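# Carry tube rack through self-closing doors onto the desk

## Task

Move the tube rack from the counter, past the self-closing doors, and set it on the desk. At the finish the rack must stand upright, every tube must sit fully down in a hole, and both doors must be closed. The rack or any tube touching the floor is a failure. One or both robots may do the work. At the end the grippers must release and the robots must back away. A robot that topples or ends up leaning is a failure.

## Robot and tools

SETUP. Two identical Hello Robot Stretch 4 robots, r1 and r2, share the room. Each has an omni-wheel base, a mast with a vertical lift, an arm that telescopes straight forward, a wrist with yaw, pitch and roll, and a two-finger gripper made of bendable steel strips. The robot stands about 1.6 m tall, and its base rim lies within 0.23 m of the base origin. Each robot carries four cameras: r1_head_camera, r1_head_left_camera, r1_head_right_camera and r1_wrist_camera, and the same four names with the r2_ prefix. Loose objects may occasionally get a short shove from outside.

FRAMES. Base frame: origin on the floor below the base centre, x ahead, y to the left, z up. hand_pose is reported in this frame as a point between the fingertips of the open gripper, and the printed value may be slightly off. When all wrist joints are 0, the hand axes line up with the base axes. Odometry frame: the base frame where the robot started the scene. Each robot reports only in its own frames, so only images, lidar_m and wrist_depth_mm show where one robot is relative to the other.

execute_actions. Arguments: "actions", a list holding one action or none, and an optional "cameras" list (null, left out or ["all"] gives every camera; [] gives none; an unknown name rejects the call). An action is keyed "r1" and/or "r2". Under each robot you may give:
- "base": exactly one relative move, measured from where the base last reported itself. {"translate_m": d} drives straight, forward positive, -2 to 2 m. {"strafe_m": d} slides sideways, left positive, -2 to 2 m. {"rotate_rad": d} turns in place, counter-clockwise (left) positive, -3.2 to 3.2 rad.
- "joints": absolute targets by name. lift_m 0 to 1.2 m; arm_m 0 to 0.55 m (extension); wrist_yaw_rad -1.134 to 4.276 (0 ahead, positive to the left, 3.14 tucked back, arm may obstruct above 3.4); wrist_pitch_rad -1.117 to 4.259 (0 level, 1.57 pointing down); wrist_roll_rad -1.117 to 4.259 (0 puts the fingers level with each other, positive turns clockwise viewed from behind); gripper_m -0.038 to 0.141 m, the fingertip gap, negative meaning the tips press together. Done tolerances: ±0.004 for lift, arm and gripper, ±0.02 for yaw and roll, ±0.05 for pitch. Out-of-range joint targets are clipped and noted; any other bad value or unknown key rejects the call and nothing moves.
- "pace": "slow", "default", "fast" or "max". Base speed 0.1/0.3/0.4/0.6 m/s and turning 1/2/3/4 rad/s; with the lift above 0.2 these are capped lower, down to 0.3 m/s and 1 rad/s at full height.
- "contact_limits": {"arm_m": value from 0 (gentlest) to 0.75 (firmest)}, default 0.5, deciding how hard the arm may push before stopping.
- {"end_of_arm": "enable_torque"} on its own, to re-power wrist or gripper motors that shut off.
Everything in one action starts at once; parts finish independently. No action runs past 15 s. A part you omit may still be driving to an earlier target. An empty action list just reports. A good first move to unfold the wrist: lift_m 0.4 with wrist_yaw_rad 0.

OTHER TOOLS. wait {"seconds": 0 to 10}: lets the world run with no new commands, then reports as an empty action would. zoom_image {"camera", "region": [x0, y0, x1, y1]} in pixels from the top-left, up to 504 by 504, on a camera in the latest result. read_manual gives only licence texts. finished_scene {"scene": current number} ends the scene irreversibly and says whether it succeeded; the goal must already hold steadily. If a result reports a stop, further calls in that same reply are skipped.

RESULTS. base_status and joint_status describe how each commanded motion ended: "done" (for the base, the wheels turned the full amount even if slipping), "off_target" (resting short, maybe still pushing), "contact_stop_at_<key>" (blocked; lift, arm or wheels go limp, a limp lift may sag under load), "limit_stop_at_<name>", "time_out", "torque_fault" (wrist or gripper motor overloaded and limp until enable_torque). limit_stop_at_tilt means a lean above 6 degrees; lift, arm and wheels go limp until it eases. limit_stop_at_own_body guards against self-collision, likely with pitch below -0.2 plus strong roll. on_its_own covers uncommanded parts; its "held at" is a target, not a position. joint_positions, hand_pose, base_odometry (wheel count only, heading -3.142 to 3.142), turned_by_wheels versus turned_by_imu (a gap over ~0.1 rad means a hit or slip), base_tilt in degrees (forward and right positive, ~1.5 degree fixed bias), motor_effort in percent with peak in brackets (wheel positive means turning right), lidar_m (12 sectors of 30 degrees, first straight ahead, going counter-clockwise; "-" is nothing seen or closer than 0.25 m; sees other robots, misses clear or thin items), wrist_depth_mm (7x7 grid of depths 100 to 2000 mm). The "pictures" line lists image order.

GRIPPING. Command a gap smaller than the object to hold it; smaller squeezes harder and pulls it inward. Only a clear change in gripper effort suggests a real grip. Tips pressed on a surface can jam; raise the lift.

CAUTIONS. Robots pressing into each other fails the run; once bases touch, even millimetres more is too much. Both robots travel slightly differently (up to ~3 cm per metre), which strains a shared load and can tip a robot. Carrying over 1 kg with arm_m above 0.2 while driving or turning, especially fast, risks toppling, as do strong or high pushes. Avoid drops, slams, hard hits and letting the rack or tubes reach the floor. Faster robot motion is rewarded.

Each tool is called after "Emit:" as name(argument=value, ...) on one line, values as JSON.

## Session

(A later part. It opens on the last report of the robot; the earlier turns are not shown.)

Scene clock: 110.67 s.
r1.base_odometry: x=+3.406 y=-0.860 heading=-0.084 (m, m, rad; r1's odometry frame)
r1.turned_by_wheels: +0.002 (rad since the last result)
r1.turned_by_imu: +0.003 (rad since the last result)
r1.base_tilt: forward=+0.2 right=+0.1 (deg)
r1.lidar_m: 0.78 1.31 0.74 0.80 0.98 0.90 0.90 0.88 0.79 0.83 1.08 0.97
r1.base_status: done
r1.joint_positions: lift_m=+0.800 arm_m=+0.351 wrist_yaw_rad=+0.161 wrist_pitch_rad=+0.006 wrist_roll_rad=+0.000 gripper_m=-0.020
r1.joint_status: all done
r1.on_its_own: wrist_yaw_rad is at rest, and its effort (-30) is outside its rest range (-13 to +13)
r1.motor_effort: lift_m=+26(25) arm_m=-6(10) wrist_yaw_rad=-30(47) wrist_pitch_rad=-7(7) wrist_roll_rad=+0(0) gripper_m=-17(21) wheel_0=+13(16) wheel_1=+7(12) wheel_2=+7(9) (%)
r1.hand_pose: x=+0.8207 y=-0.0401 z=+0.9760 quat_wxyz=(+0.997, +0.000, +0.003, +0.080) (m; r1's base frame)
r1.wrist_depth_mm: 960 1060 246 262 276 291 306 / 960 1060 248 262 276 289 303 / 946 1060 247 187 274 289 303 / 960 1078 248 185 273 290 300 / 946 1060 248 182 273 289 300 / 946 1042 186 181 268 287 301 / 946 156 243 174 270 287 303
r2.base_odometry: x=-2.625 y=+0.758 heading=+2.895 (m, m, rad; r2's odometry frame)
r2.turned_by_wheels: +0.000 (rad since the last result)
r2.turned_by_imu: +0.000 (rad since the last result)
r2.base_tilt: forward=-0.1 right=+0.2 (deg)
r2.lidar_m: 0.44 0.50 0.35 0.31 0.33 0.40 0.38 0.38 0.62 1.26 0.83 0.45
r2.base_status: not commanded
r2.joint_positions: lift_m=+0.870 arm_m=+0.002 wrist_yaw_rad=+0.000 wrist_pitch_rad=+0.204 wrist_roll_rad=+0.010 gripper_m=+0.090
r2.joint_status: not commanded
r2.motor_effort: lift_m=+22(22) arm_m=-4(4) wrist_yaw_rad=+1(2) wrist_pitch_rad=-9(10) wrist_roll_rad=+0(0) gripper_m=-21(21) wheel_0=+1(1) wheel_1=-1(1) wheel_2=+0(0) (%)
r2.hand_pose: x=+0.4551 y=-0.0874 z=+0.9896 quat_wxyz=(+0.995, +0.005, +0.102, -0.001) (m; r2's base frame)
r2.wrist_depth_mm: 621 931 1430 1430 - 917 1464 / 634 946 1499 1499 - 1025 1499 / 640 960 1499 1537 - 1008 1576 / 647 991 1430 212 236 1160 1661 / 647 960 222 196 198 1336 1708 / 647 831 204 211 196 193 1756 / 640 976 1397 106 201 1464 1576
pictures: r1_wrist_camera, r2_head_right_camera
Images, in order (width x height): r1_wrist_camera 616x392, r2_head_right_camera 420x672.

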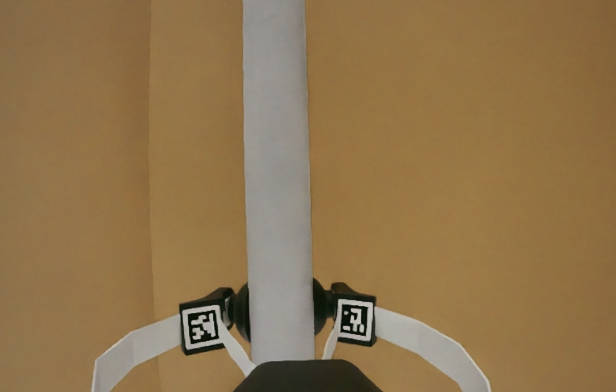

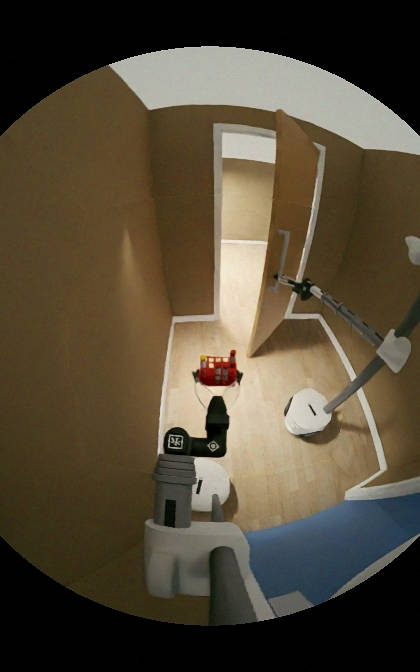

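Emit:
execute_actions(actions=[{"r1":{"base":{"strafe_m":-0.075},"joints":{"arm_m":0.2}},"r2":{"base":{"translate_m":0.3}}}], cameras=[])

Emit:
execute_actions(actions=[{"r1":{"base":{"strafe_m":-0.12},"joints":{"arm_m":0.07}}}], cameras=["r1_wrist_camera","r2_head_right_camera","r2_head_camera"])

Scene clock: 113.50 s.
r1.base_odometry: x=+3.400 y=-0.935 heading=-0.084 (m, m, rad; r1's odometry frame)
r1.turned_by_wheels: +0.000 (rad since the last result)
r1.turned_by_imu: +0.000 (rad since the last result)
r1.base_tilt: forward=+0.0 right=+0.2 (deg)
r1.lidar_m: 0.58 1.42 0.79 0.78 1.04 0.94 0.91 0.79 0.72 0.76 0.99 0.83
r1.base_status: done
r1.joint_positions: lift_m=+0.800 arm_m=+0.201 wrist_yaw_rad=+0.151 wrist_pitch_rad=+0.006 wrist_roll_rad=+0.000 gripper_m=-0.020
r1.joint_status: all done
r1.motor_effort: lift_m=+26(26) arm_m=-6(9) wrist_yaw_rad=-3(56) wrist_pitch_rad=-7(9) wrist_roll_rad=+1(0) gripper_m=-13(18) wheel_0=+0(22) wheel_1=+1(7) wheel_2=+1(7) (%)
r1.hand_pose: x=+0.6703 y=-0.0430 z=+0.9760 quat_wxyz=(+0.997, +0.000, +0.003, +0.075) (m; r1's base frame)
r1.wrist_depth_mm: 1078 216 229 167 285 330 377 / 1078 216 229 166 286 329 370 / 1060 217 229 165 283 325 368 / 1060 216 229 165 282 324 368 / 1060 215 228 165 282 324 366 / 1042 216 216 163 271 322 364 / 1060 1118 222 161 272 322 366
r2.base_odometry: x=-2.916 y=+0.831 heading=+2.895 (m, m, rad; r2's odometry frame)
r2.turned_by_wheels: +0.000 (rad since the last result)
r2.turned_by_imu: -0.001 (rad since the last result)
r2.base_tilt: forward=-0.2 right=+0.2 (deg)
r2.lidar_m: 0.42 0.54 0.36 0.33 0.34 0.46 0.66 0.69 1.01 0.80 0.80 0.43
r2.base_status: done
r2.joint_positions: lift_m=+0.870 arm_m=+0.002 wrist_yaw_rad=+0.000 wrist_pitch_rad=+0.204 wrist_roll_rad=+0.010 gripper_m=+0.090
r2.joint_status: not commanded
r2.motor_effort: lift_m=+22(22) arm_m=-4(4) wrist_yaw_rad=+1(1) wrist_pitch_rad=-9(9) wrist_roll_rad=+0(1) gripper_m=-22(21) wheel_0=+1(9) wheel_1=+1(4) wheel_2=+0(5) (%)
r2.hand_pose: x=+0.4551 y=-0.0874 z=+0.9896 quat_wxyz=(+0.995, +0.005, +0.102, -0.001) (m; r2's base frame)
r2.wrist_depth_mm: 654 976 1182 1182 - - - / 661 1008 1229 1255 - - - / 668 1025 1281 1281 - - - / 676 1025 1281 212 236 - 1366 / 676 1025 223 196 196 - 1118 / 676 878 204 211 196 193 904 / 668 1008 1430 106 201 1499 831
pictures: none
No camera images: the call's "cameras" was empty. Leave "cameras" out to get every camera's image.

Scene clock: 115.07 s.
r1.base_odometry: x=+3.390 y=-1.055 heading=-0.084 (m, m, rad; r1's odometry frame)
r1.turned_by_wheels: +0.000 (rad since the last result)
r1.turned_by_imu: +0.000 (rad since the last result)
r1.base_tilt: forward=+0.1 right=+0.1 (deg)
r1.lidar_m: 0.47 1.53 0.89 0.89 1.08 0.91 0.95 0.66 0.63 0.65 0.86 0.78
r1.base_status: done
r1.joint_positions: lift_m=+0.800 arm_m=+0.071 wrist_yaw_rad=+0.152 wrist_pitch_rad=+0.006 wrist_roll_rad=+0.000 gripper_m=-0.020
r1.joint_status: all done
r1.motor_effort: lift_m=+26(25) arm_m=-6(10) wrist_yaw_rad=-6(16) wrist_pitch_rad=-7(8) wrist_roll_rad=+0(1) gripper_m=-11(15) wheel_0=+2(7) wheel_1=+2(10) wheel_2=+0(4) (%)
r1.hand_pose: x=+0.5405 y=-0.0427 z=+0.9759 quat_wxyz=(+0.997, +0.000, +0.003, +0.076) (m; r1's base frame)
r1.wrist_depth_mm: 1205 199 227 166 325 424 554 / 1229 200 227 165 322 415 559 / 1205 198 225 166 320 413 549 / 1229 199 224 166 319 407 535 / 1205 198 225 165 319 410 535 / 1205 198 209 164 309 404 539 / 1205 188 217 161 298 410 525
r2.base_odometry: x=-2.916 y=+0.831 heading=+2.895 (m, m, rad; r2's odometry frame)
r2.turned_by_wheels: +0.000 (rad since the last result)
r2.turned_by_imu: +0.000 (rad since the last result)
r2.base_tilt: forward=-0.2 right=+0.2 (deg)
r2.lidar_m: 0.42 0.53 0.36 0.33 0.34 0.47 0.68 0.68 1.02 0.91 0.91 0.45
r2.base_status: not commanded
r2.joint_positions: lift_m=+0.870 arm_m=+0.002 wrist_yaw_rad=+0.000 wrist_pitch_rad=+0.204 wrist_roll_rad=+0.010 gripper_m=+0.090
r2.joint_status: not commanded
r2.motor_effort: lift_m=+22(22) arm_m=-4(4) wrist_yaw_rad=+0(2) wrist_pitch_rad=-9(10) wrist_roll_rad=+0(0) gripper_m=-22(22) wheel_0=+1(1) wheel_1=+1(1) wheel_2=+0(0) (%)
r2.hand_pose: x=+0.4551 y=-0.0874 z=+0.9896 quat_wxyz=(+0.995, +0.005, +0.102, -0.001) (m; r2's base frame)
r2.wrist_depth_mm: 661 976 1182 1182 - - - / 668 991 1229 1229 - - - / 676 1008 1255 1255 - - 1366 / 683 1025 1281 211 235 - 1308 / 676 1025 222 196 196 - 1281 / 676 878 204 211 197 193 1229 / 676 1008 1397 106 202 1537 1205
pictures: r1_wrist_camera, r2_head_camera, r2_head_right_camera
Images, in order (width x height): r1_wrist_camera 616x392, r2_head_camera 420x560, r2_head_right_camera 420x672.

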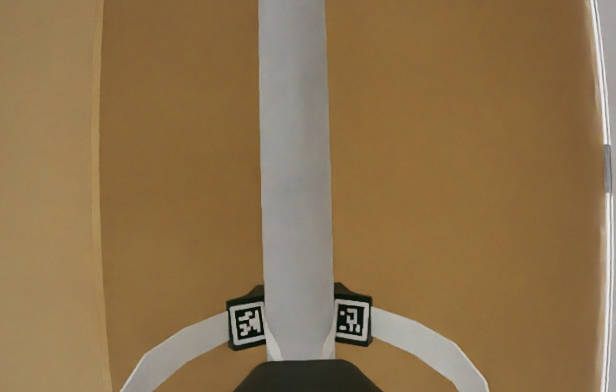

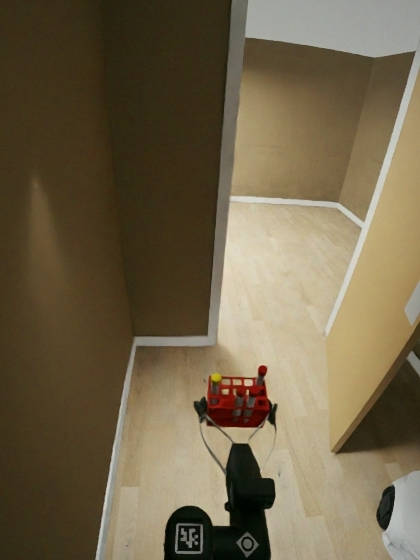

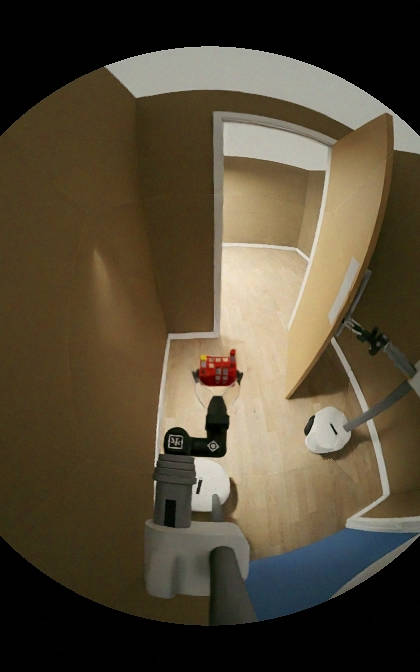

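Emit:
execute_actions(actions=[{"r1":{"base":{"strafe_m":-0.09},"joints":{"arm_m":0.005}},"r2":{"base":{"strafe_m":-0.4}}}], cameras=["r2_head_left_camera","r2_head_camera"])

Scene clock: 118.20 s.
r1.base_odometry: x=+3.382 y=-1.144 heading=-0.083 (m, m, rad; r1's odometry frame)
r1.turned_by_wheels: +0.001 (rad since the last result)
r1.turned_by_imu: +0.000 (rad since the last result)
r1.base_tilt: forward=+0.0 right=+0.3 (deg)
r1.lidar_m: 0.39 1.61 0.56 0.61 1.13 0.97 0.88 0.58 0.54 0.56 0.75 0.76
r1.base_status: done
r1.joint_positions: lift_m=+0.800 arm_m=+0.006 wrist_yaw_rad=+0.155 wrist_pitch_rad=+0.006 wrist_roll_rad=+0.000 gripper_m=-0.020
r1.joint_status: all done
r1.motor_effort: lift_m=+26(26) arm_m=-6(14) wrist_yaw_rad=-13(33) wrist_pitch_rad=-7(9) wrist_roll_rad=+2(1) gripper_m=-11(18) wheel_0=+4(7) wheel_1=+3(8) wheel_2=+1(6) (%)
r1.hand_pose: x=+0.4755 y=-0.0420 z=+0.9760 quat_wxyz=(+0.997, +0.000, +0.003, +0.077) (m; r1's base frame)
r1.wrist_depth_mm: 732 190 222 166 366 535 778 / 1255 191 223 165 362 521 778 / 1255 191 222 164 357 521 768 / 1255 191 221 163 355 504 759 / 1229 190 221 163 353 508 768 / 1255 188 182 162 340 508 778 / 1255 175 216 160 325 504 778
r2.base_odometry: x=-2.818 y=+1.219 heading=+2.895 (m, m, rad; r2's odometry frame)
r2.turned_by_wheels: +0.000 (rad since the last result)
r2.turned_by_imu: +0.001 (rad since the last result)
r2.base_tilt: forward=-0.1 right=+0.2 (deg)
r2.lidar_m: 0.43 1.16 0.79 0.73 0.76 0.67 0.67 0.74 0.98 0.71 0.62 0.44
r2.base_status: done
r2.joint_positions: lift_m=+0.870 arm_m=+0.002 wrist_yaw_rad=+0.000 wrist_pitch_rad=+0.204 wrist_roll_rad=+0.010 gripper_m=+0.090
r2.joint_status: not commanded
r2.motor_effort: lift_m=+22(22) arm_m=-4(4) wrist_yaw_rad=+1(1) wrist_pitch_rad=-10(10) wrist_roll_rad=+1(0) gripper_m=-23(23) wheel_0=-1(9) wheel_1=+2(8) wheel_2=+0(2) (%)
r2.hand_pose: x=+0.4551 y=-0.0874 z=+0.9896 quat_wxyz=(+0.995, +0.005, +0.102, -0.001) (m; r2's base frame)
r2.wrist_depth_mm: 1182 1182 1229 - - 1078 640 / 1205 1229 1281 - - 1060 615 / 1255 1308 1281 - - 1042 609 / 1281 1336 1308 233 236 1025 597 / 1255 1397 223 196 196 866 580 / 1255 1397 203 211 196 193 559 / 1255 1499 1430 106 201 866 559
pictures: r2_head_camera, r2_head_left_camera
Images, in order (width x height): r2_head_camera 420x560, r2_head_left_camera 420x672.

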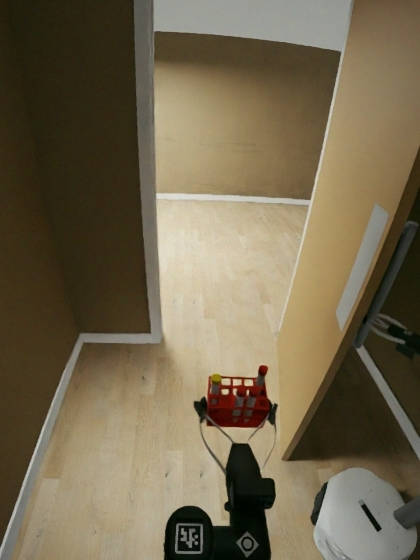

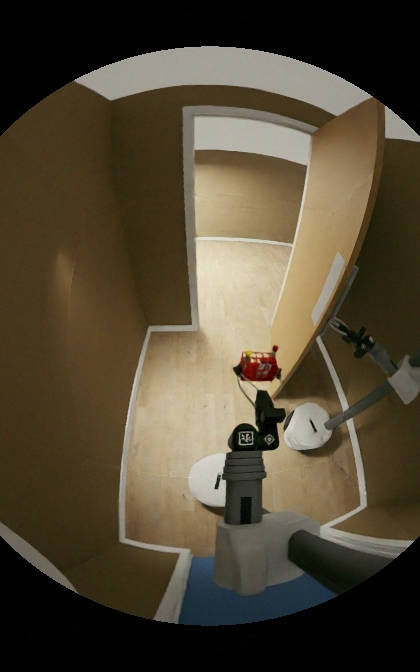

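Emit:
execute_actions(actions=[{"r2":{"base":{"translate_m":1.1}}}], cameras=["r2_head_left_camera","r2_head_camera"])

Scene clock: 123.53 s.
r1.base_odometry: x=+3.382 y=-1.144 heading=-0.083 (m, m, rad; r1's odometry frame)
r1.turned_by_wheels: +0.000 (rad since the last result)
r1.turned_by_imu: -0.002 (rad since the last result)
r1.base_tilt: forward=+0.1 right=+0.3 (deg)
r1.lidar_m: 0.41 0.84 1.51 1.52 1.11 0.93 0.87 0.58 0.54 0.60 0.75 0.74
r1.base_status: not commanded
r1.joint_positions: lift_m=+0.800 arm_m=+0.006 wrist_yaw_rad=+0.155 wrist_pitch_rad=+0.006 wrist_roll_rad=+0.000 gripper_m=-0.020
r1.joint_status: not commanded
r1.motor_effort: lift_m=+25(26) arm_m=-6(6) wrist_yaw_rad=-13(13) wrist_pitch_rad=-8(7) wrist_roll_rad=+1(0) gripper_m=-10(10) wheel_0=+4(4) wheel_1=+3(3) wheel_2=+1(1) (%)
r1.hand_pose: x=+0.4755 y=-0.0420 z=+0.9760 quat_wxyz=(+0.997, +0.000, +0.003, +0.077) (m; r1's base frame)
r1.wrist_depth_mm: 732 191 222 166 366 535 768 / 1255 191 223 165 362 525 768 / 1255 191 222 164 359 512 778 / 1229 190 221 164 355 508 778 / 1229 190 220 163 355 504 759 / 1229 188 182 163 340 500 768 / 1255 174 216 160 325 504 778
r2.base_odometry: x=-3.885 y=+1.488 heading=+2.895 (m, m, rad; r2's odometry frame)
r2.turned_by_wheels: +0.000 (rad since the last result)
r2.turned_by_imu: -0.005 (rad since the last result)
r2.base_tilt: forward=-0.2 right=+0.2 (deg)
r2.lidar_m: 0.41 0.50 0.60 0.80 0.83 1.12 1.80 0.85 0.50 0.51 0.55 0.41
r2.base_status: done
r2.joint_positions: lift_m=+0.870 arm_m=+0.002 wrist_yaw_rad=+0.000 wrist_pitch_rad=+0.204 wrist_roll_rad=+0.010 gripper_m=+0.090
r2.joint_status: not commanded
r2.motor_effort: lift_m=+21(21) arm_m=-4(4) wrist_yaw_rad=+1(2) wrist_pitch_rad=-9(9) wrist_roll_rad=+1(1) gripper_m=-23(21) wheel_0=+0(6) wheel_1=-1(4) wheel_2=+2(7) (%)
r2.hand_pose: x=+0.4551 y=-0.0874 z=+0.9896 quat_wxyz=(+0.995, +0.005, +0.102, -0.001) (m; r2's base frame)
r2.wrist_depth_mm: - - - - - - - / - - - - - - - / - - - - - - - / - - - 234 235 - - / - - 222 196 197 - - / 1863 1708 204 211 196 193 1983 / 1464 1464 1430 106 202 1499 1576
pictures: r2_head_camera, r2_head_left_camera
Images, in order (width x height): r2_head_camera 420x560, r2_head_left_camera 420x672.

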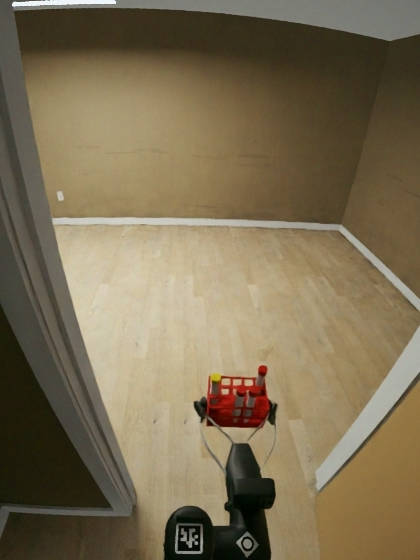

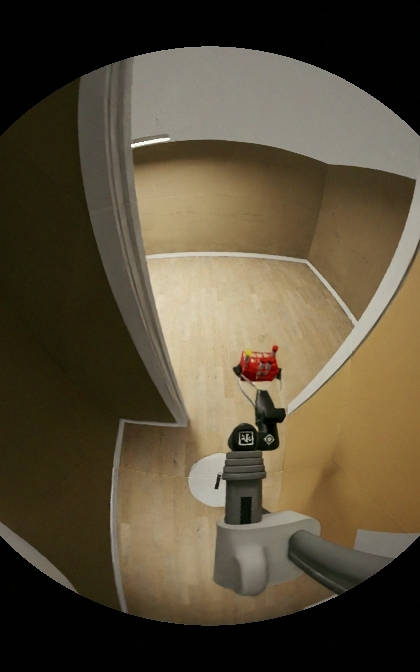

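Clear. Continue in.

Emit:
execute_actions(actions=[{"r2":{"base":{"translate_m":1.2}}}], cameras=["r2_head_left_camera","r2_head_camera"])

Scene clock: 129.20 s.
r1.base_odometry: x=+3.382 y=-1.144 heading=-0.083 (m, m, rad; r1's odometry frame)
r1.turned_by_wheels: +0.000 (rad since the last result)
r1.turned_by_imu: -0.002 (rad since the last result)
r1.base_tilt: forward=+0.0 right=+0.2 (deg)
r1.lidar_m: 0.39 1.61 1.52 1.53 1.12 0.97 0.86 0.59 0.54 0.56 0.74 0.79
r1.base_status: not commanded
r1.joint_positions: lift_m=+0.800 arm_m=+0.006 wrist_yaw_rad=+0.155 wrist_pitch_rad=+0.006 wrist_roll_rad=+0.000 gripper_m=-0.020
r1.joint_status: not commanded
r1.motor_effort: lift_m=+26(26) arm_m=-6(6) wrist_yaw_rad=-13(14) wrist_pitch_rad=-7(7) wrist_roll_rad=+0(0) gripper_m=-9(12) wheel_0=+4(4) wheel_1=+3(3) wheel_2=+1(1) (%)
r1.hand_pose: x=+0.4755 y=-0.0420 z=+0.9760 quat_wxyz=(+0.997, +0.000, +0.003, +0.077) (m; r1's base frame)
r1.wrist_depth_mm: 723 191 222 166 368 535 778 / 1229 191 222 165 362 525 788 / 1229 191 223 164 359 517 778 / 1229 190 221 163 355 504 778 / 1281 190 220 163 353 508 778 / 1255 189 182 163 340 504 768 / 1255 174 216 160 325 508 778
r2.base_odometry: x=-5.048 y=+1.781 heading=+2.895 (m, m, rad; r2's odometry frame)
r2.turned_by_wheels: +0.000 (rad since the last result)
r2.turned_by_imu: -0.005 (rad since the last result)
r2.base_tilt: forward=-0.2 right=+0.1 (deg)
r2.lidar_m: 0.41 2.56 1.84 1.74 0.95 0.66 3.04 0.90 0.85 1.88 2.26 0.44
r2.base_status: done
r2.joint_positions: lift_m=+0.870 arm_m=+0.002 wrist_yaw_rad=+0.000 wrist_pitch_rad=+0.204 wrist_roll_rad=+0.010 gripper_m=+0.090
r2.joint_status: not commanded
r2.motor_effort: lift_m=+21(21) arm_m=-4(4) wrist_yaw_rad=+1(0) wrist_pitch_rad=-9(9) wrist_roll_rad=+0(0) gripper_m=-23(23) wheel_0=+0(7) wheel_1=-1(5) wheel_2=+3(5) (%)
r2.hand_pose: x=+0.4551 y=-0.0874 z=+0.9896 quat_wxyz=(+0.995, +0.005, +0.102, -0.001) (m; r2's base frame)
r2.wrist_depth_mm: - - - - - - - / - - - - - - - / - - - - - - - / - - - 212 235 - - / - - 222 196 198 - - / 1808 1708 204 210 196 193 1921 / 1499 1499 1430 106 202 1537 1618
pictures: r2_head_camera, r2_head_left_camera
Images, in order (width x height): r2_head_camera 420x560, r2_head_left_camera 420x672.

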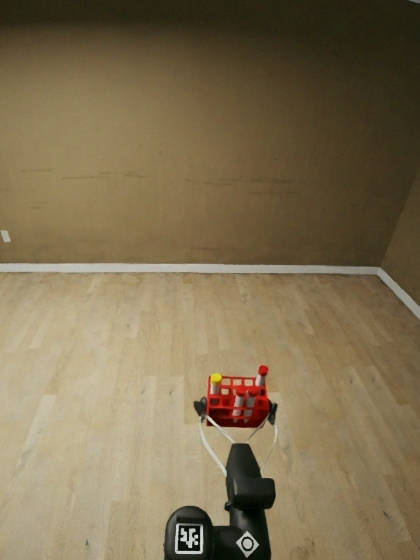

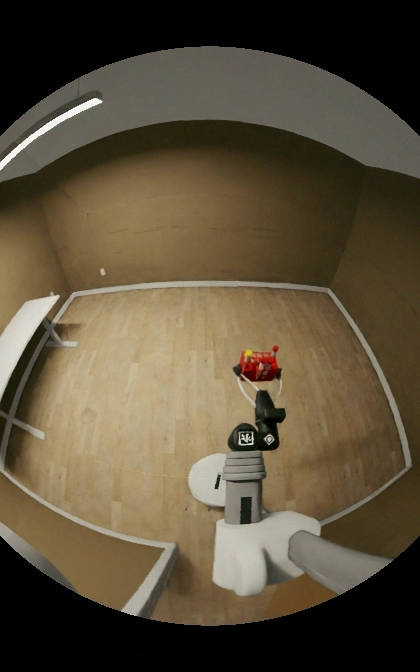

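Emit:
execute_actions(actions=[{"r2":{"base":{"rotate_rad":1.35},"pace":"slow"},"r1":{"base":{"strafe_m":0.09},"joints":{"arm_m":0.071}}}], cameras=["r2_head_camera"])

Emit:
execute_actions(actions=[{"r2":{"base":{"translate_m":0.9}},"r1":{"base":{"strafe_m":0.12},"joints":{"arm_m":0.2}}}], cameras=["r2_head_camera","r2_wrist_camera","r1_wrist_camera"])

Scene clock: 133.33 s.
r1.base_odometry: x=+3.390 y=-1.055 heading=-0.083 (m, m, rad; r1's odometry frame)
r1.turned_by_wheels: +0.000 (rad since the last result)
r1.turned_by_imu: -0.001 (rad since the last result)
r1.base_tilt: forward=-0.1 right=+0.3 (deg)
r1.lidar_m: 0.46 1.51 1.41 1.44 1.10 0.92 0.95 0.68 0.62 0.64 0.82 0.75
r1.base_status: done
r1.joint_positions: lift_m=+0.800 arm_m=+0.070 wrist_yaw_rad=+0.151 wrist_pitch_rad=+0.006 wrist_roll_rad=+0.000 gripper_m=-0.020
r1.joint_status: all done
r1.motor_effort: lift_m=+25(26) arm_m=+4(12) wrist_yaw_rad=-4(25) wrist_pitch_rad=-6(7) wrist_roll_rad=-1(0) gripper_m=-14(14) wheel_0=+1(6) wheel_1=+0(10) wheel_2=+0(6) (%)
r1.hand_pose: x=+0.5395 y=-0.0429 z=+0.9760 quat_wxyz=(+0.997, +0.000, +0.003, +0.076) (m; r1's base frame)
r1.wrist_depth_mm: 1229 200 227 166 325 427 554 / 1229 200 227 166 324 421 554 / 1229 199 225 166 320 413 544 / 1229 199 226 165 319 410 539 / 1205 198 224 164 317 407 539 / 1205 196 210 163 309 410 539 / 1205 188 216 161 298 407 525
r2.base_odometry: x=-5.049 y=+1.781 heading=-2.039 (m, m, rad; r2's odometry frame)
r2.turned_by_wheels: +1.350 (rad since the last result)
r2.turned_by_imu: +1.359 (rad since the last result)
r2.base_tilt: forward=-0.1 right=+0.2 (deg)
r2.lidar_m: 0.41 1.30 0.70 0.69 1.02 0.84 1.19 2.20 2.54 2.52 2.52 0.44
r2.base_status: done
r2.joint_positions: lift_m=+0.870 arm_m=+0.002 wrist_yaw_rad=+0.000 wrist_pitch_rad=+0.204 wrist_roll_rad=+0.010 gripper_m=+0.090
r2.joint_status: not commanded
r2.motor_effort: lift_m=+21(21) arm_m=-4(4) wrist_yaw_rad=+2(0) wrist_pitch_rad=-8(9) wrist_roll_rad=+0(0) gripper_m=-23(23) wheel_0=-4(6) wheel_1=-3(4) wheel_2=+0(10) (%)
r2.hand_pose: x=+0.4552 y=-0.0874 z=+0.9896 quat_wxyz=(+0.995, +0.005, +0.102, -0.001) (m; r2's base frame)
r2.wrist_depth_mm: 1708 - - - - - - / 1808 - - - - - - / 1808 - - - - - - / 1756 - 1499 212 236 - - / 1708 - 221 196 198 - - / 1618 1708 204 211 196 193 1983 / 1464 1464 1430 106 202 1537 1576
pictures: r2_head_camera
Images, in order (width x height): r2_head_camera 420x560.

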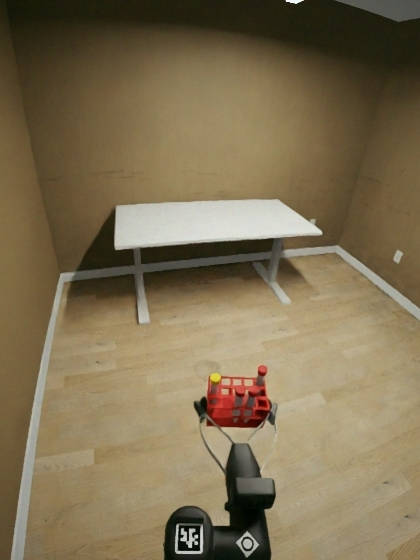

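Scene clock: 137.83 s.
r1.base_odometry: x=+3.399 y=-0.935 heading=-0.083 (m, m, rad; r1's odometry frame)
r1.turned_by_wheels: +0.000 (rad since the last result)
r1.turned_by_imu: -0.001 (rad since the last result)
r1.base_tilt: forward=+0.1 right=+0.4 (deg)
r1.lidar_m: 0.57 1.43 1.31 1.35 0.99 0.95 0.93 0.81 0.73 0.73 1.01 0.84
r1.base_status: done
r1.joint_positions: lift_m=+0.800 arm_m=+0.199 wrist_yaw_rad=+0.149 wrist_pitch_rad=+0.006 wrist_roll_rad=+0.000 gripper_m=-0.020
r1.joint_status: all done
r1.motor_effort: lift_m=+26(26) arm_m=+5(10) wrist_yaw_rad=+3(28) wrist_pitch_rad=-7(8) wrist_roll_rad=+0(1) gripper_m=-8(15) wheel_0=-1(6) wheel_1=-1(7) wheel_2=-1(5) (%)
r1.hand_pose: x=+0.6683 y=-0.0435 z=+0.9760 quat_wxyz=(+0.997, +0.000, +0.003, +0.075) (m; r1's base frame)
r1.wrist_depth_mm: 1078 216 229 167 289 332 377 / 1078 216 229 166 285 329 375 / 1078 215 229 165 285 325 370 / 1098 215 228 165 283 325 373 / 1078 214 227 164 283 324 366 / 1060 1182 216 164 274 325 368 / 1042 1138 220 161 272 322 370
r2.base_odometry: x=-5.454 y=+0.977 heading=-2.038 (m, m, rad; r2's odometry frame)
r2.turned_by_wheels: +0.000 (rad since the last result)
r2.turned_by_imu: -0.003 (rad since the last result)
r2.base_tilt: forward=-0.1 right=+0.2 (deg)
r2.lidar_m: 0.40 0.85 1.02 0.87 0.87 0.98 1.72 3.07 2.68 2.26 2.25 0.43
r2.base_status: done
r2.joint_positions: lift_m=+0.870 arm_m=+0.002 wrist_yaw_rad=+0.000 wrist_pitch_rad=+0.204 wrist_roll_rad=+0.010 gripper_m=+0.090
r2.joint_status: not commanded
r2.motor_effort: lift_m=+21(21) arm_m=-4(4) wrist_yaw_rad=-1(1) wrist_pitch_rad=-9(9) wrist_roll_rad=+0(0) gripper_m=-22(23) wheel_0=+2(2) wheel_1=+1(4) wheel_2=+2(13) (%)
r2.hand_pose: x=+0.4551 y=-0.0874 z=+0.9896 quat_wxyz=(+0.995, +0.005, +0.102, -0.001) (m; r2's base frame)
r2.wrist_depth_mm: 1160 1229 1336 1366 1464 1576 1661 / 1205 1308 1366 1430 1499 1618 1708 / 1281 1308 1397 1499 1537 1708 1808 / 1308 1336 1118 234 236 1708 1863 / 854 866 223 196 198 931 1008 / 699 676 204 211 196 193 1921 / 1430 1430 1430 106 202 1464 1576
pictures: r1_wrist_camera, r2_head_camera, r2_wrist_camera
Images, in order (width x height): r1_wrist_camera 616x392, r2_head_camera 420x560, r2_wrist_camera 616x392.

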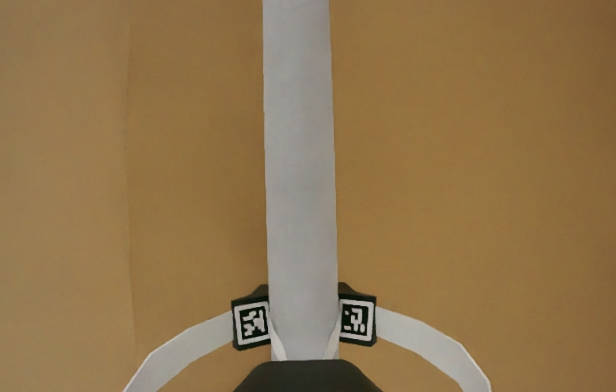

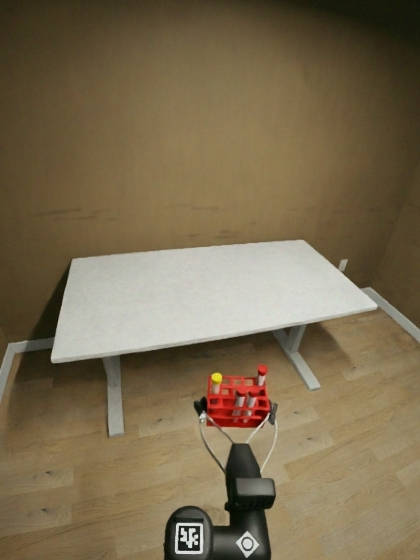

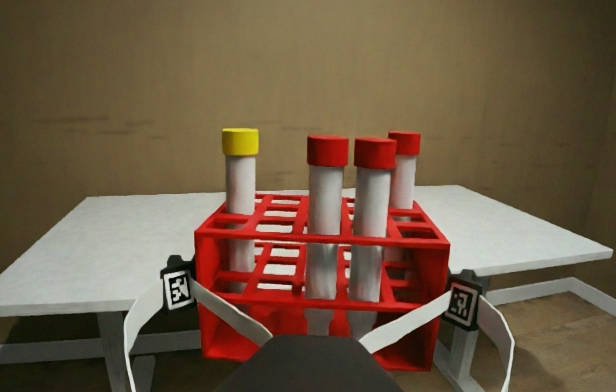

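Emit:
execute_actions(actions=[{"r2":{"base":{"translate_m":0.2},"joints":{"arm_m":0.5,"lift_m":0.71}},"r1":{"base":{"strafe_m":0.075},"joints":{"arm_m":0.35}}}], cameras=["r2_head_camera","r2_wrist_camera"])

Scene clock: 140.67 s.
r1.base_odometry: x=+3.406 y=-0.860 heading=-0.082 (m, m, rad; r1's odometry frame)
r1.turned_by_wheels: +0.001 (rad since the last result)
r1.turned_by_imu: +0.000 (rad since the last result)
r1.base_tilt: forward=+0.1 right=+0.3 (deg)
r1.lidar_m: 0.75 1.34 1.24 1.30 1.01 0.90 0.90 0.84 0.81 0.80 1.08 0.93
r1.base_status: done
r1.joint_positions: lift_m=+0.800 arm_m=+0.349 wrist_yaw_rad=+0.157 wrist_pitch_rad=+0.006 wrist_roll_rad=+0.000 gripper_m=-0.020
r1.joint_status: all done
r1.on_its_own: wrist_yaw_rad is at rest, and its effort (-21) is outside its rest range (-13 to +13)
r1.motor_effort: lift_m=+25(26) arm_m=+7(9) wrist_yaw_rad=-21(22) wrist_pitch_rad=-5(7) wrist_roll_rad=+1(1) gripper_m=-9(13) wheel_0=+5(10) wheel_1=+2(9) wheel_2=+3(3) (%)
r1.hand_pose: x=+0.8183 y=-0.0412 z=+0.9761 quat_wxyz=(+0.997, +0.000, +0.003, +0.078) (m; r1's base frame)
r1.wrist_depth_mm: 976 1078 235 167 263 279 294 / 931 1078 233 165 260 278 293 / 946 1060 234 165 262 279 291 / 946 1078 233 164 259 274 291 / 946 1060 232 164 258 276 290 / 946 1042 182 163 257 276 289 / 917 1008 231 160 253 276 290
r2.base_odometry: x=-5.544 y=+0.799 heading=-2.038 (m, m, rad; r2's odometry frame)
r2.turned_by_wheels: +0.000 (rad since the last result)
r2.turned_by_imu: -0.001 (rad since the last result)
r2.base_tilt: forward=-0.2 right=+0.2 (deg)
r2.lidar_m: 0.67 0.67 1.10 0.93 0.92 1.08 1.91 3.26 2.63 2.21 2.19 0.81
r2.base_status: done
r2.joint_positions: lift_m=+0.710 arm_m=+0.499 wrist_yaw_rad=+0.000 wrist_pitch_rad=+0.203 wrist_roll_rad=+0.010 gripper_m=+0.090
r2.joint_status: all done
r2.motor_effort: lift_m=+13(19) arm_m=+4(4) wrist_yaw_rad=-2(2) wrist_pitch_rad=-8(10) wrist_roll_rad=+1(0) gripper_m=-20(24) wheel_0=+1(8) wheel_1=+0(5) wheel_2=+1(4) (%)
r2.hand_pose: x=+0.9527 y=-0.0874 z=+0.8303 quat_wxyz=(+0.995, +0.005, +0.101, +0.000) (m; r2's base frame)
r2.wrist_depth_mm: 647 683 732 768 820 866 917 / 676 707 750 788 842 904 946 / 699 732 759 798 842 946 1008 / 707 741 634 211 234 831 866 / 484 492 222 196 198 530 535 / 355 336 203 210 196 193 384 / 293 291 281 106 201 300 310
pictures: r2_head_camera, r2_wrist_camera
Images, in order (width x height): r2_head_camera 420x560, r2_wrist_camera 616x392.

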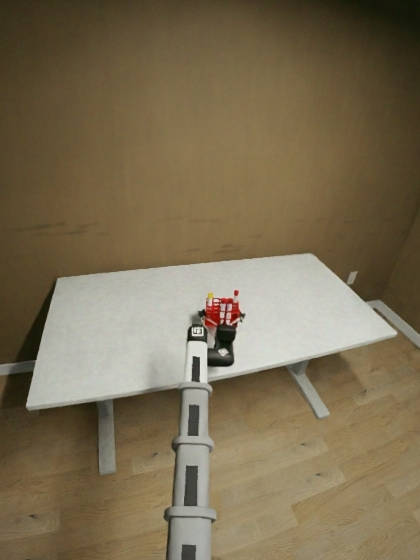

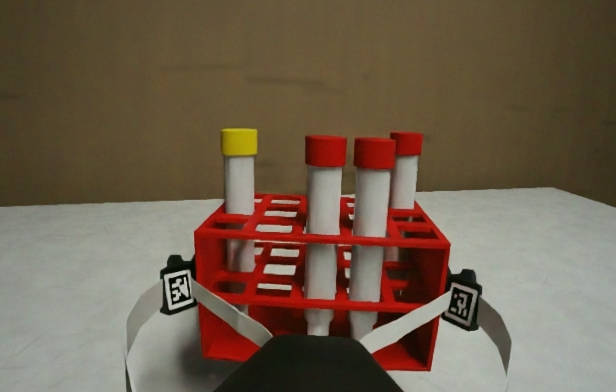

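Emit:
execute_actions(actions=[{"r2":{"joints":{"lift_m":0.645},"pace":"slow"},"r1":{"base":{"strafe_m":0.08},"joints":{"arm_m":0.51}}}], cameras=["r2_wrist_camera"])

Scene clock: 142.50 s.
r1.base_odometry: x=+3.412 y=-0.781 heading=-0.084 (m, m, rad; r1's odometry frame)
r1.turned_by_wheels: -0.002 (rad since the last result)
r1.turned_by_imu: -0.004 (rad since the last result)
r1.base_tilt: forward=+0.2 right=+0.3 (deg)
r1.lidar_m: 0.87 1.25 1.16 1.21 0.98 0.88 0.88 0.92 0.87 0.90 1.14 1.08
r1.base_status: done
r1.joint_positions: lift_m=+0.800 arm_m=+0.509 wrist_yaw_rad=+0.142 wrist_pitch_rad=+0.006 wrist_roll_rad=+0.000 gripper_m=-0.020
r1.joint_status: all done
r1.on_its_own: wrist_yaw_rad is at rest, and its effort (+23) is outside its rest range (-13 to +13)
r1.motor_effort: lift_m=+26(25) arm_m=+5(8) wrist_yaw_rad=+23(30) wrist_pitch_rad=-7(6) wrist_roll_rad=+0(1) gripper_m=-12(14) wheel_0=-13(14) wheel_1=-8(11) wheel_2=-7(8) (%)
r1.hand_pose: x=+0.9779 y=-0.0457 z=+0.9761 quat_wxyz=(+0.997, +0.000, +0.003, +0.071) (m; r1's base frame)
r1.wrist_depth_mm: 842 1025 242 166 247 250 - / 842 1008 241 165 247 250 252 / 842 1025 241 165 247 249 252 / 820 1008 241 163 246 249 252 / 842 1008 240 163 245 249 251 / 831 1008 239 164 184 248 250 / 820 960 177 161 243 247 -
r2.base_odometry: x=-5.544 y=+0.799 heading=-2.038 (m, m, rad; r2's odometry frame)
r2.turned_by_wheels: +0.000 (rad since the last result)
r2.turned_by_imu: +0.000 (rad since the last result)
r2.base_tilt: forward=-0.1 right=+0.2 (deg)
r2.lidar_m: 0.66 0.67 1.12 0.92 0.91 1.08 1.91 3.27 2.63 2.19 2.20 0.81
r2.base_status: not commanded
r2.joint_positions: lift_m=+0.645 arm_m=+0.499 wrist_yaw_rad=+0.000 wrist_pitch_rad=+0.203 wrist_roll_rad=+0.010 gripper_m=+0.090
r2.joint_status: all done
r2.motor_effort: lift_m=+13(14) arm_m=+4(4) wrist_yaw_rad=+1(1) wrist_pitch_rad=-8(8) wrist_roll_rad=+0(1) gripper_m=-20(21) wheel_0=+1(1) wheel_1=+0(0) wheel_2=+1(1) (%)
r2.hand_pose: x=+0.9527 y=-0.0874 z=+0.7654 quat_wxyz=(+0.995, +0.005, +0.101, +0.000) (m; r2's base frame)
r2.wrist_depth_mm: 654 683 715 759 809 866 904 / 668 707 750 798 842 904 960 / 699 732 768 809 842 946 991 / 508 525 445 212 234 585 591 / 334 343 223 196 198 368 368 / 246 232 203 209 196 193 265 / 203 202 206 106 200 208 -
pictures: r2_wrist_camera
Images, in order (width x height): r2_wrist_camera 616x392.

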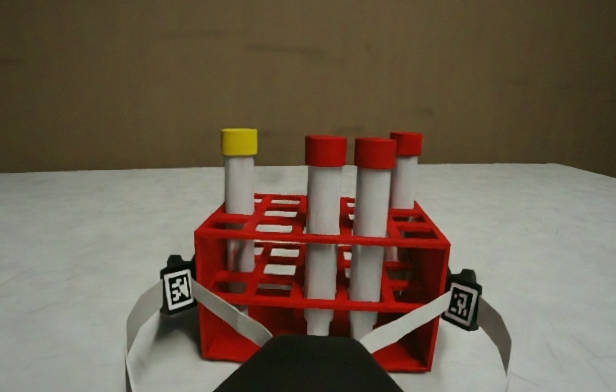

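Depths match the resting values. Release; r1 continues closing.

Emit:
execute_actions(actions=[{"r2":{"joints":{"gripper_m":0.141}},"r1":{"base":{"translate_m":0.33}}}], cameras=[])

Emit:
execute_actions(actions=[{"r2":{"joints":{"arm_m":0.3}},"r1":{"joints":{"gripper_m":0.08,"wrist_yaw_rad":0.12}}}], cameras=["r2_wrist_camera","r1_wrist_camera","r2_head_camera"])

Scene clock: 145.30 s.
r1.base_odometry: x=+3.741 y=-0.808 heading=-0.084 (m, m, rad; r1's odometry frame)
r1.turned_by_wheels: +0.000 (rad since the last result)
r1.turned_by_imu: +0.000 (rad since the last result)
r1.base_tilt: forward=+0.1 right=+0.3 (deg)
r1.lidar_m: 0.90 1.11 1.02 1.07 1.23 1.18 1.22 1.09 1.02 1.05 1.17 0.95
r1.base_status: done
r1.joint_positions: lift_m=+0.800 arm_m=+0.509 wrist_yaw_rad=+0.148 wrist_pitch_rad=+0.006 wrist_roll_rad=+0.000 gripper_m=-0.020
r1.joint_status: not commanded
r1.motor_effort: lift_m=+26(26) arm_m=+5(5) wrist_yaw_rad=+4(22) wrist_pitch_rad=-6(6) wrist_roll_rad=+1(1) gripper_m=-12(11) wheel_0=-2(9) wheel_1=+0(6) wheel_2=-1(12) (%)
r1.hand_pose: x=+0.9783 y=-0.0438 z=+0.9761 quat_wxyz=(+0.997, +0.000, +0.003, +0.074) (m; r1's base frame)
r1.wrist_depth_mm: 707 654 535 166 227 208 - / 699 654 530 166 227 209 198 / 707 661 535 165 228 210 199 / 707 654 535 164 227 211 198 / 691 654 544 163 228 210 200 / 699 661 530 164 220 210 199 / 691 654 264 161 224 204 -
r2.base_odometry: x=-5.544 y=+0.799 heading=-2.038 (m, m, rad; r2's odometry frame)
r2.turned_by_wheels: +0.000 (rad since the last result)
r2.turned_by_imu: +0.000 (rad since the last result)
r2.base_tilt: forward=-0.1 right=+0.2 (deg)
r2.lidar_m: 0.64 0.67 1.11 0.92 0.91 1.06 1.91 3.27 2.59 2.22 2.18 0.77
r2.base_status: not commanded
r2.joint_positions: lift_m=+0.645 arm_m=+0.499 wrist_yaw_rad=+0.000 wrist_pitch_rad=+0.203 wrist_roll_rad=+0.010 gripper_m=+0.141
r2.joint_status: all done
r2.motor_effort: lift_m=+13(13) arm_m=+4(4) wrist_yaw_rad=+1(1) wrist_pitch_rad=-7(8) wrist_roll_rad=+0(0) gripper_m=+0(20) wheel_0=+1(1) wheel_1=+0(0) wheel_2=+1(1) (%)
r2.hand_pose: x=+0.9527 y=-0.0874 z=+0.7655 quat_wxyz=(+0.995, +0.005, +0.101, +0.000) (m; r2's base frame)
r2.wrist_depth_mm: 647 683 723 768 820 878 917 / 668 707 741 798 854 904 946 / 691 732 768 809 854 931 1008 / 521 530 484 242 243 591 597 / 336 345 228 208 204 370 373 / 248 243 231 206 208 218 267 / 204 202 213 106 211 209 -
pictures: none
No camera images: the call's "cameras" was empty. Leave "cameras" out to get every camera's image.

Scene clock: 147.03 s.
r1.base_odometry: x=+3.741 y=-0.808 heading=-0.084 (m, m, rad; r1's odometry frame)
r1.turned_by_wheels: +0.000 (rad since the last result)
r1.turned_by_imu: +0.000 (rad since the last result)
r1.base_tilt: forward=+0.0 right=+0.2 (deg)
r1.lidar_m: 1.02 1.11 1.04 1.04 1.24 1.17 1.24 1.12 1.01 1.04 1.17 1.05
r1.base_status: not commanded
r1.joint_positions: lift_m=+0.800 arm_m=+0.509 wrist_yaw_rad=+0.120 wrist_pitch_rad=+0.006 wrist_roll_rad=+0.000 gripper_m=+0.080
r1.joint_status: all done
r1.motor_effort: lift_m=+25(26) arm_m=+5(5) wrist_yaw_rad=-1(11) wrist_pitch_rad=-6(6) wrist_roll_rad=+1(1) gripper_m=+0(10) wheel_0=+2(2) wheel_1=+1(1) wheel_2=+1(1) (%)
r1.hand_pose: x=+0.9769 y=-0.0522 z=+0.9761 quat_wxyz=(+0.998, +0.000, +0.003, +0.060) (m; r1's base frame)
r1.wrist_depth_mm: 723 634 525 384 340 307 285 / 723 627 525 387 338 310 287 / 715 634 521 384 340 310 289 / 707 627 521 387 338 310 287 / 707 627 521 387 334 310 289 / 691 634 210 387 196 310 287 / 707 634 530 143 334 300 286
r2.base_odometry: x=-5.544 y=+0.799 heading=-2.038 (m, m, rad; r2's odometry frame)
r2.turned_by_wheels: +0.000 (rad since the last result)
r2.turned_by_imu: +0.000 (rad since the last result)
r2.base_tilt: forward=-0.1 right=+0.2 (deg)
r2.lidar_m: 0.66 0.66 1.10 0.92 0.92 1.05 1.89 3.26 2.60 2.18 2.19 0.78
r2.base_status: not commanded
r2.joint_positions: lift_m=+0.645 arm_m=+0.301 wrist_yaw_rad=+0.000 wrist_pitch_rad=+0.202 wrist_roll_rad=+0.010 gripper_m=+0.141
r2.joint_status: all done
r2.motor_effort: lift_m=+13(13) arm_m=-4(3) wrist_yaw_rad=+0(1) wrist_pitch_rad=-5(7) wrist_roll_rad=+1(1) gripper_m=-1(0) wheel_0=+1(1) wheel_1=+0(0) wheel_2=+1(1) (%)
r2.hand_pose: x=+0.7543 y=-0.0874 z=+0.7656 quat_wxyz=(+0.995, +0.005, +0.101, -0.001) (m; r2's base frame)
r2.wrist_depth_mm: 809 831 891 931 1008 1078 1138 / 820 866 917 976 1042 1098 1182 / 842 891 946 415 1078 1138 1205 / 517 535 544 442 517 591 609 / 338 347 355 362 370 373 373 / 249 244 238 267 244 218 268 / 205 204 215 106 239 1118 831
pictures: r1_wrist_camera, r2_head_camera, r2_wrist_camera
Images, in order (width x height): r1_wrist_camera 616x392, r2_head_camera 420x560, r2_wrist_camera 616x392.

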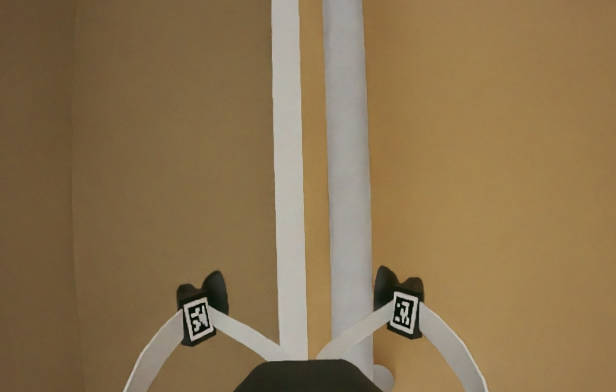

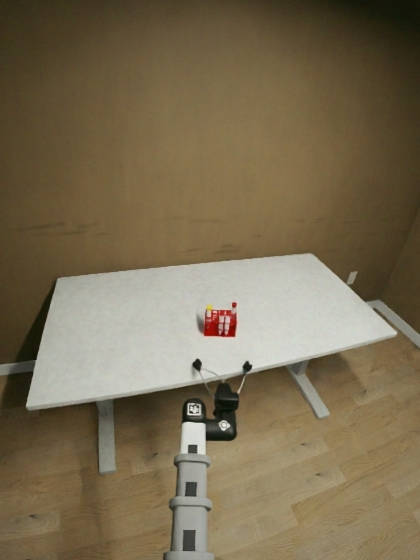

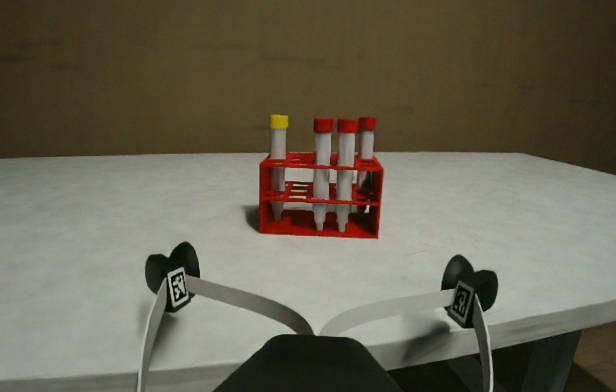

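Emit:
zoom_image(camera="r2_wrist_camera", region=[250, 100, 400, 250])

Emit:
zoom_image(camera="r2_head_camera", region=[190, 290, 250, 345])

Region (250, 100, 400, 250) of r2_wrist_camera's 616x392 image, scaled by 3.360.

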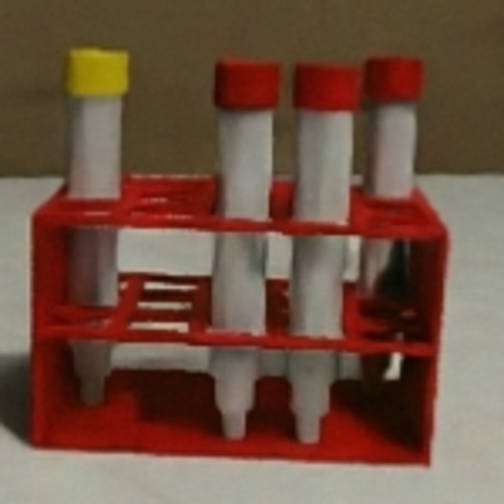

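Region (190, 290, 250, 345) of r2_head_camera's 420x560 image, scaled by 8.400, with more detail than that image has; it fills the top 462 rows of this view, and the rest is white.

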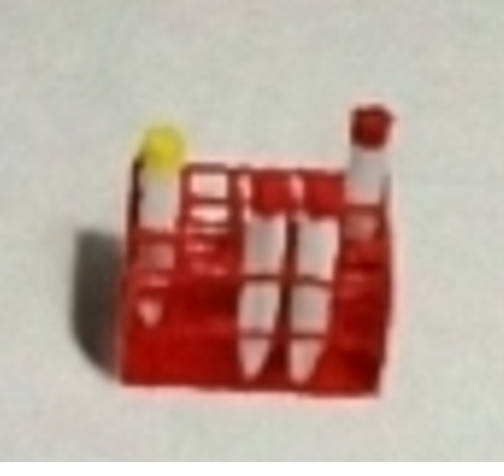

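Emit:
execute_actions(actions=[{"r2":{"base":{"translate_m":-0.3},"joints":{"arm_m":0.01},"pace":"fast"},"r1":{"base":{"rotate_rad":0.9},"joints":{"arm_m":0.01},"pace":"fast"}}], cameras=["r1_head_left_camera","r1_head_right_camera","r2_head_camera","r2_head_left_camera"])

Scene clock: 149.70 s.
r1.base_odometry: x=+3.741 y=-0.808 heading=+0.816 (m, m, rad; r1's odometry frame)
r1.turned_by_wheels: +0.900 (rad since the last result)
r1.turned_by_imu: +0.911 (rad since the last result)
r1.base_tilt: forward=+0.1 right=+0.1 (deg)
r1.lidar_m: 1.03 1.03 1.25 1.17 1.20 1.19 1.02 1.03 1.23 1.07 1.07 1.21
r1.base_status: done
r1.joint_positions: lift_m=+0.800 arm_m=+0.011 wrist_yaw_rad=+0.120 wrist_pitch_rad=+0.006 wrist_roll_rad=+0.000 gripper_m=+0.080
r1.joint_status: all done
r1.motor_effort: lift_m=+25(25) arm_m=-8(7) wrist_yaw_rad=+1(4) wrist_pitch_rad=-7(7) wrist_roll_rad=+1(0) gripper_m=-5(2) wheel_0=-1(8) wheel_1=+1(6) wheel_2=-2(7) (%)
r1.hand_pose: x=+0.4790 y=-0.0523 z=+0.9760 quat_wxyz=(+0.998, +0.000, +0.003, +0.060) (m; r1's base frame)
r1.wrist_depth_mm: 759 768 798 831 854 878 904 / 750 768 798 831 854 891 917 / 750 788 798 820 854 891 904 / 759 778 809 820 854 878 917 / 750 768 798 831 854 878 917 / 741 788 211 820 196 878 917 / 759 768 788 142 842 866 891
r2.base_odometry: x=-5.409 y=+1.067 heading=-2.038 (m, m, rad; r2's odometry frame)
r2.turned_by_wheels: +0.000 (rad since the last result)
r2.turned_by_imu: +0.001 (rad since the last result)
r2.base_tilt: forward=-0.1 right=+0.2 (deg)
r2.lidar_m: 0.95 0.96 0.99 0.84 0.82 1.04 1.64 2.97 2.70 2.29 2.28 1.13
r2.base_status: done
r2.joint_positions: lift_m=+0.645 arm_m=+0.011 wrist_yaw_rad=+0.000 wrist_pitch_rad=+0.202 wrist_roll_rad=+0.010 gripper_m=+0.141
r2.joint_status: all done
r2.motor_effort: lift_m=+13(13) arm_m=-4(6) wrist_yaw_rad=+2(1) wrist_pitch_rad=-6(5) wrist_roll_rad=+0(1) gripper_m=-1(0) wheel_0=+1(6) wheel_1=+2(6) wheel_2=-1(14) (%)
r2.hand_pose: x=+0.4642 y=-0.0875 z=+0.7656 quat_wxyz=(+0.995, +0.005, +0.101, -0.001) (m; r2's base frame)
r2.wrist_depth_mm: 1255 1308 1397 1464 1576 1661 1708 / 1281 1366 1430 1499 1618 1756 1863 / 1281 1182 1182 976 1336 1464 1863 / 1366 1464 1537 1661 1756 1808 - / 1430 1499 1576 1708 1863 1921 - / 1430 1138 1397 1537 1430 218 1537 / 1205 1138 1229 106 1281 1229 1281
pictures: r1_head_left_camera, r1_head_right_camera, r2_head_camera, r2_head_left_camera
Images, in order (width x height): r1_head_left_camera 420x672, r1_head_right_camera 420x672, r2_head_camera 420x560, r2_head_left_camera 420x672.

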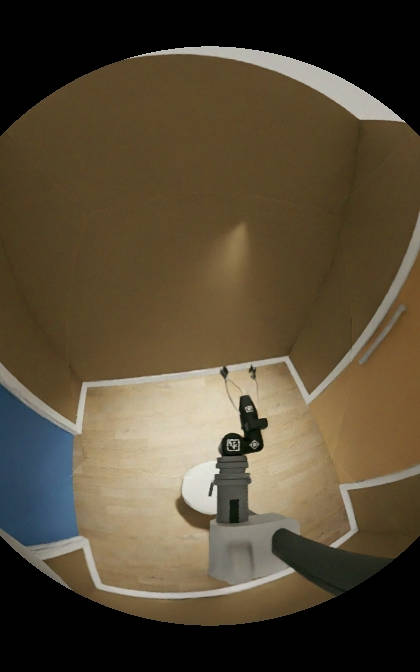

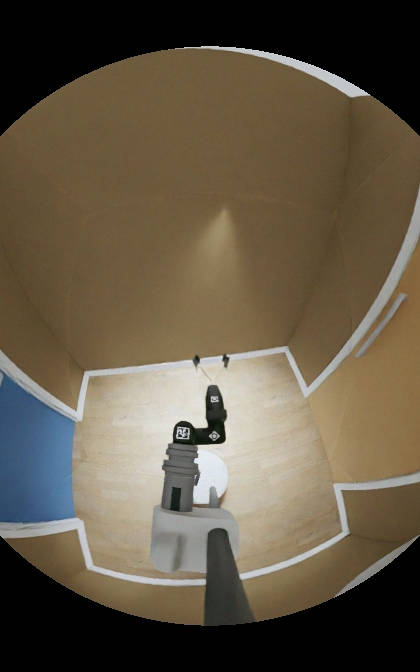

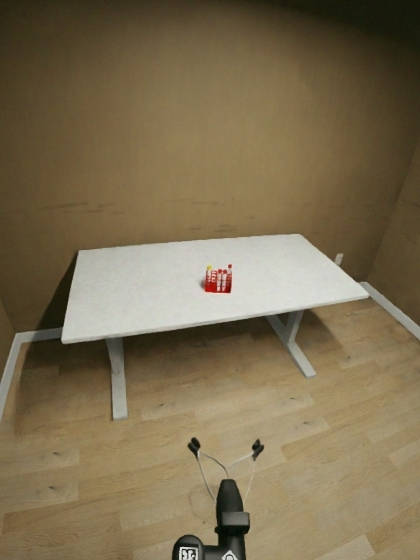

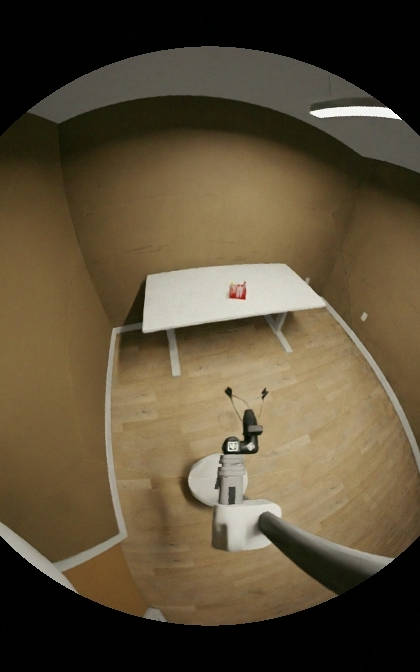

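Both doors look shut.

Emit:
finished_scene(scene=1)

The scene is finished: the task was done.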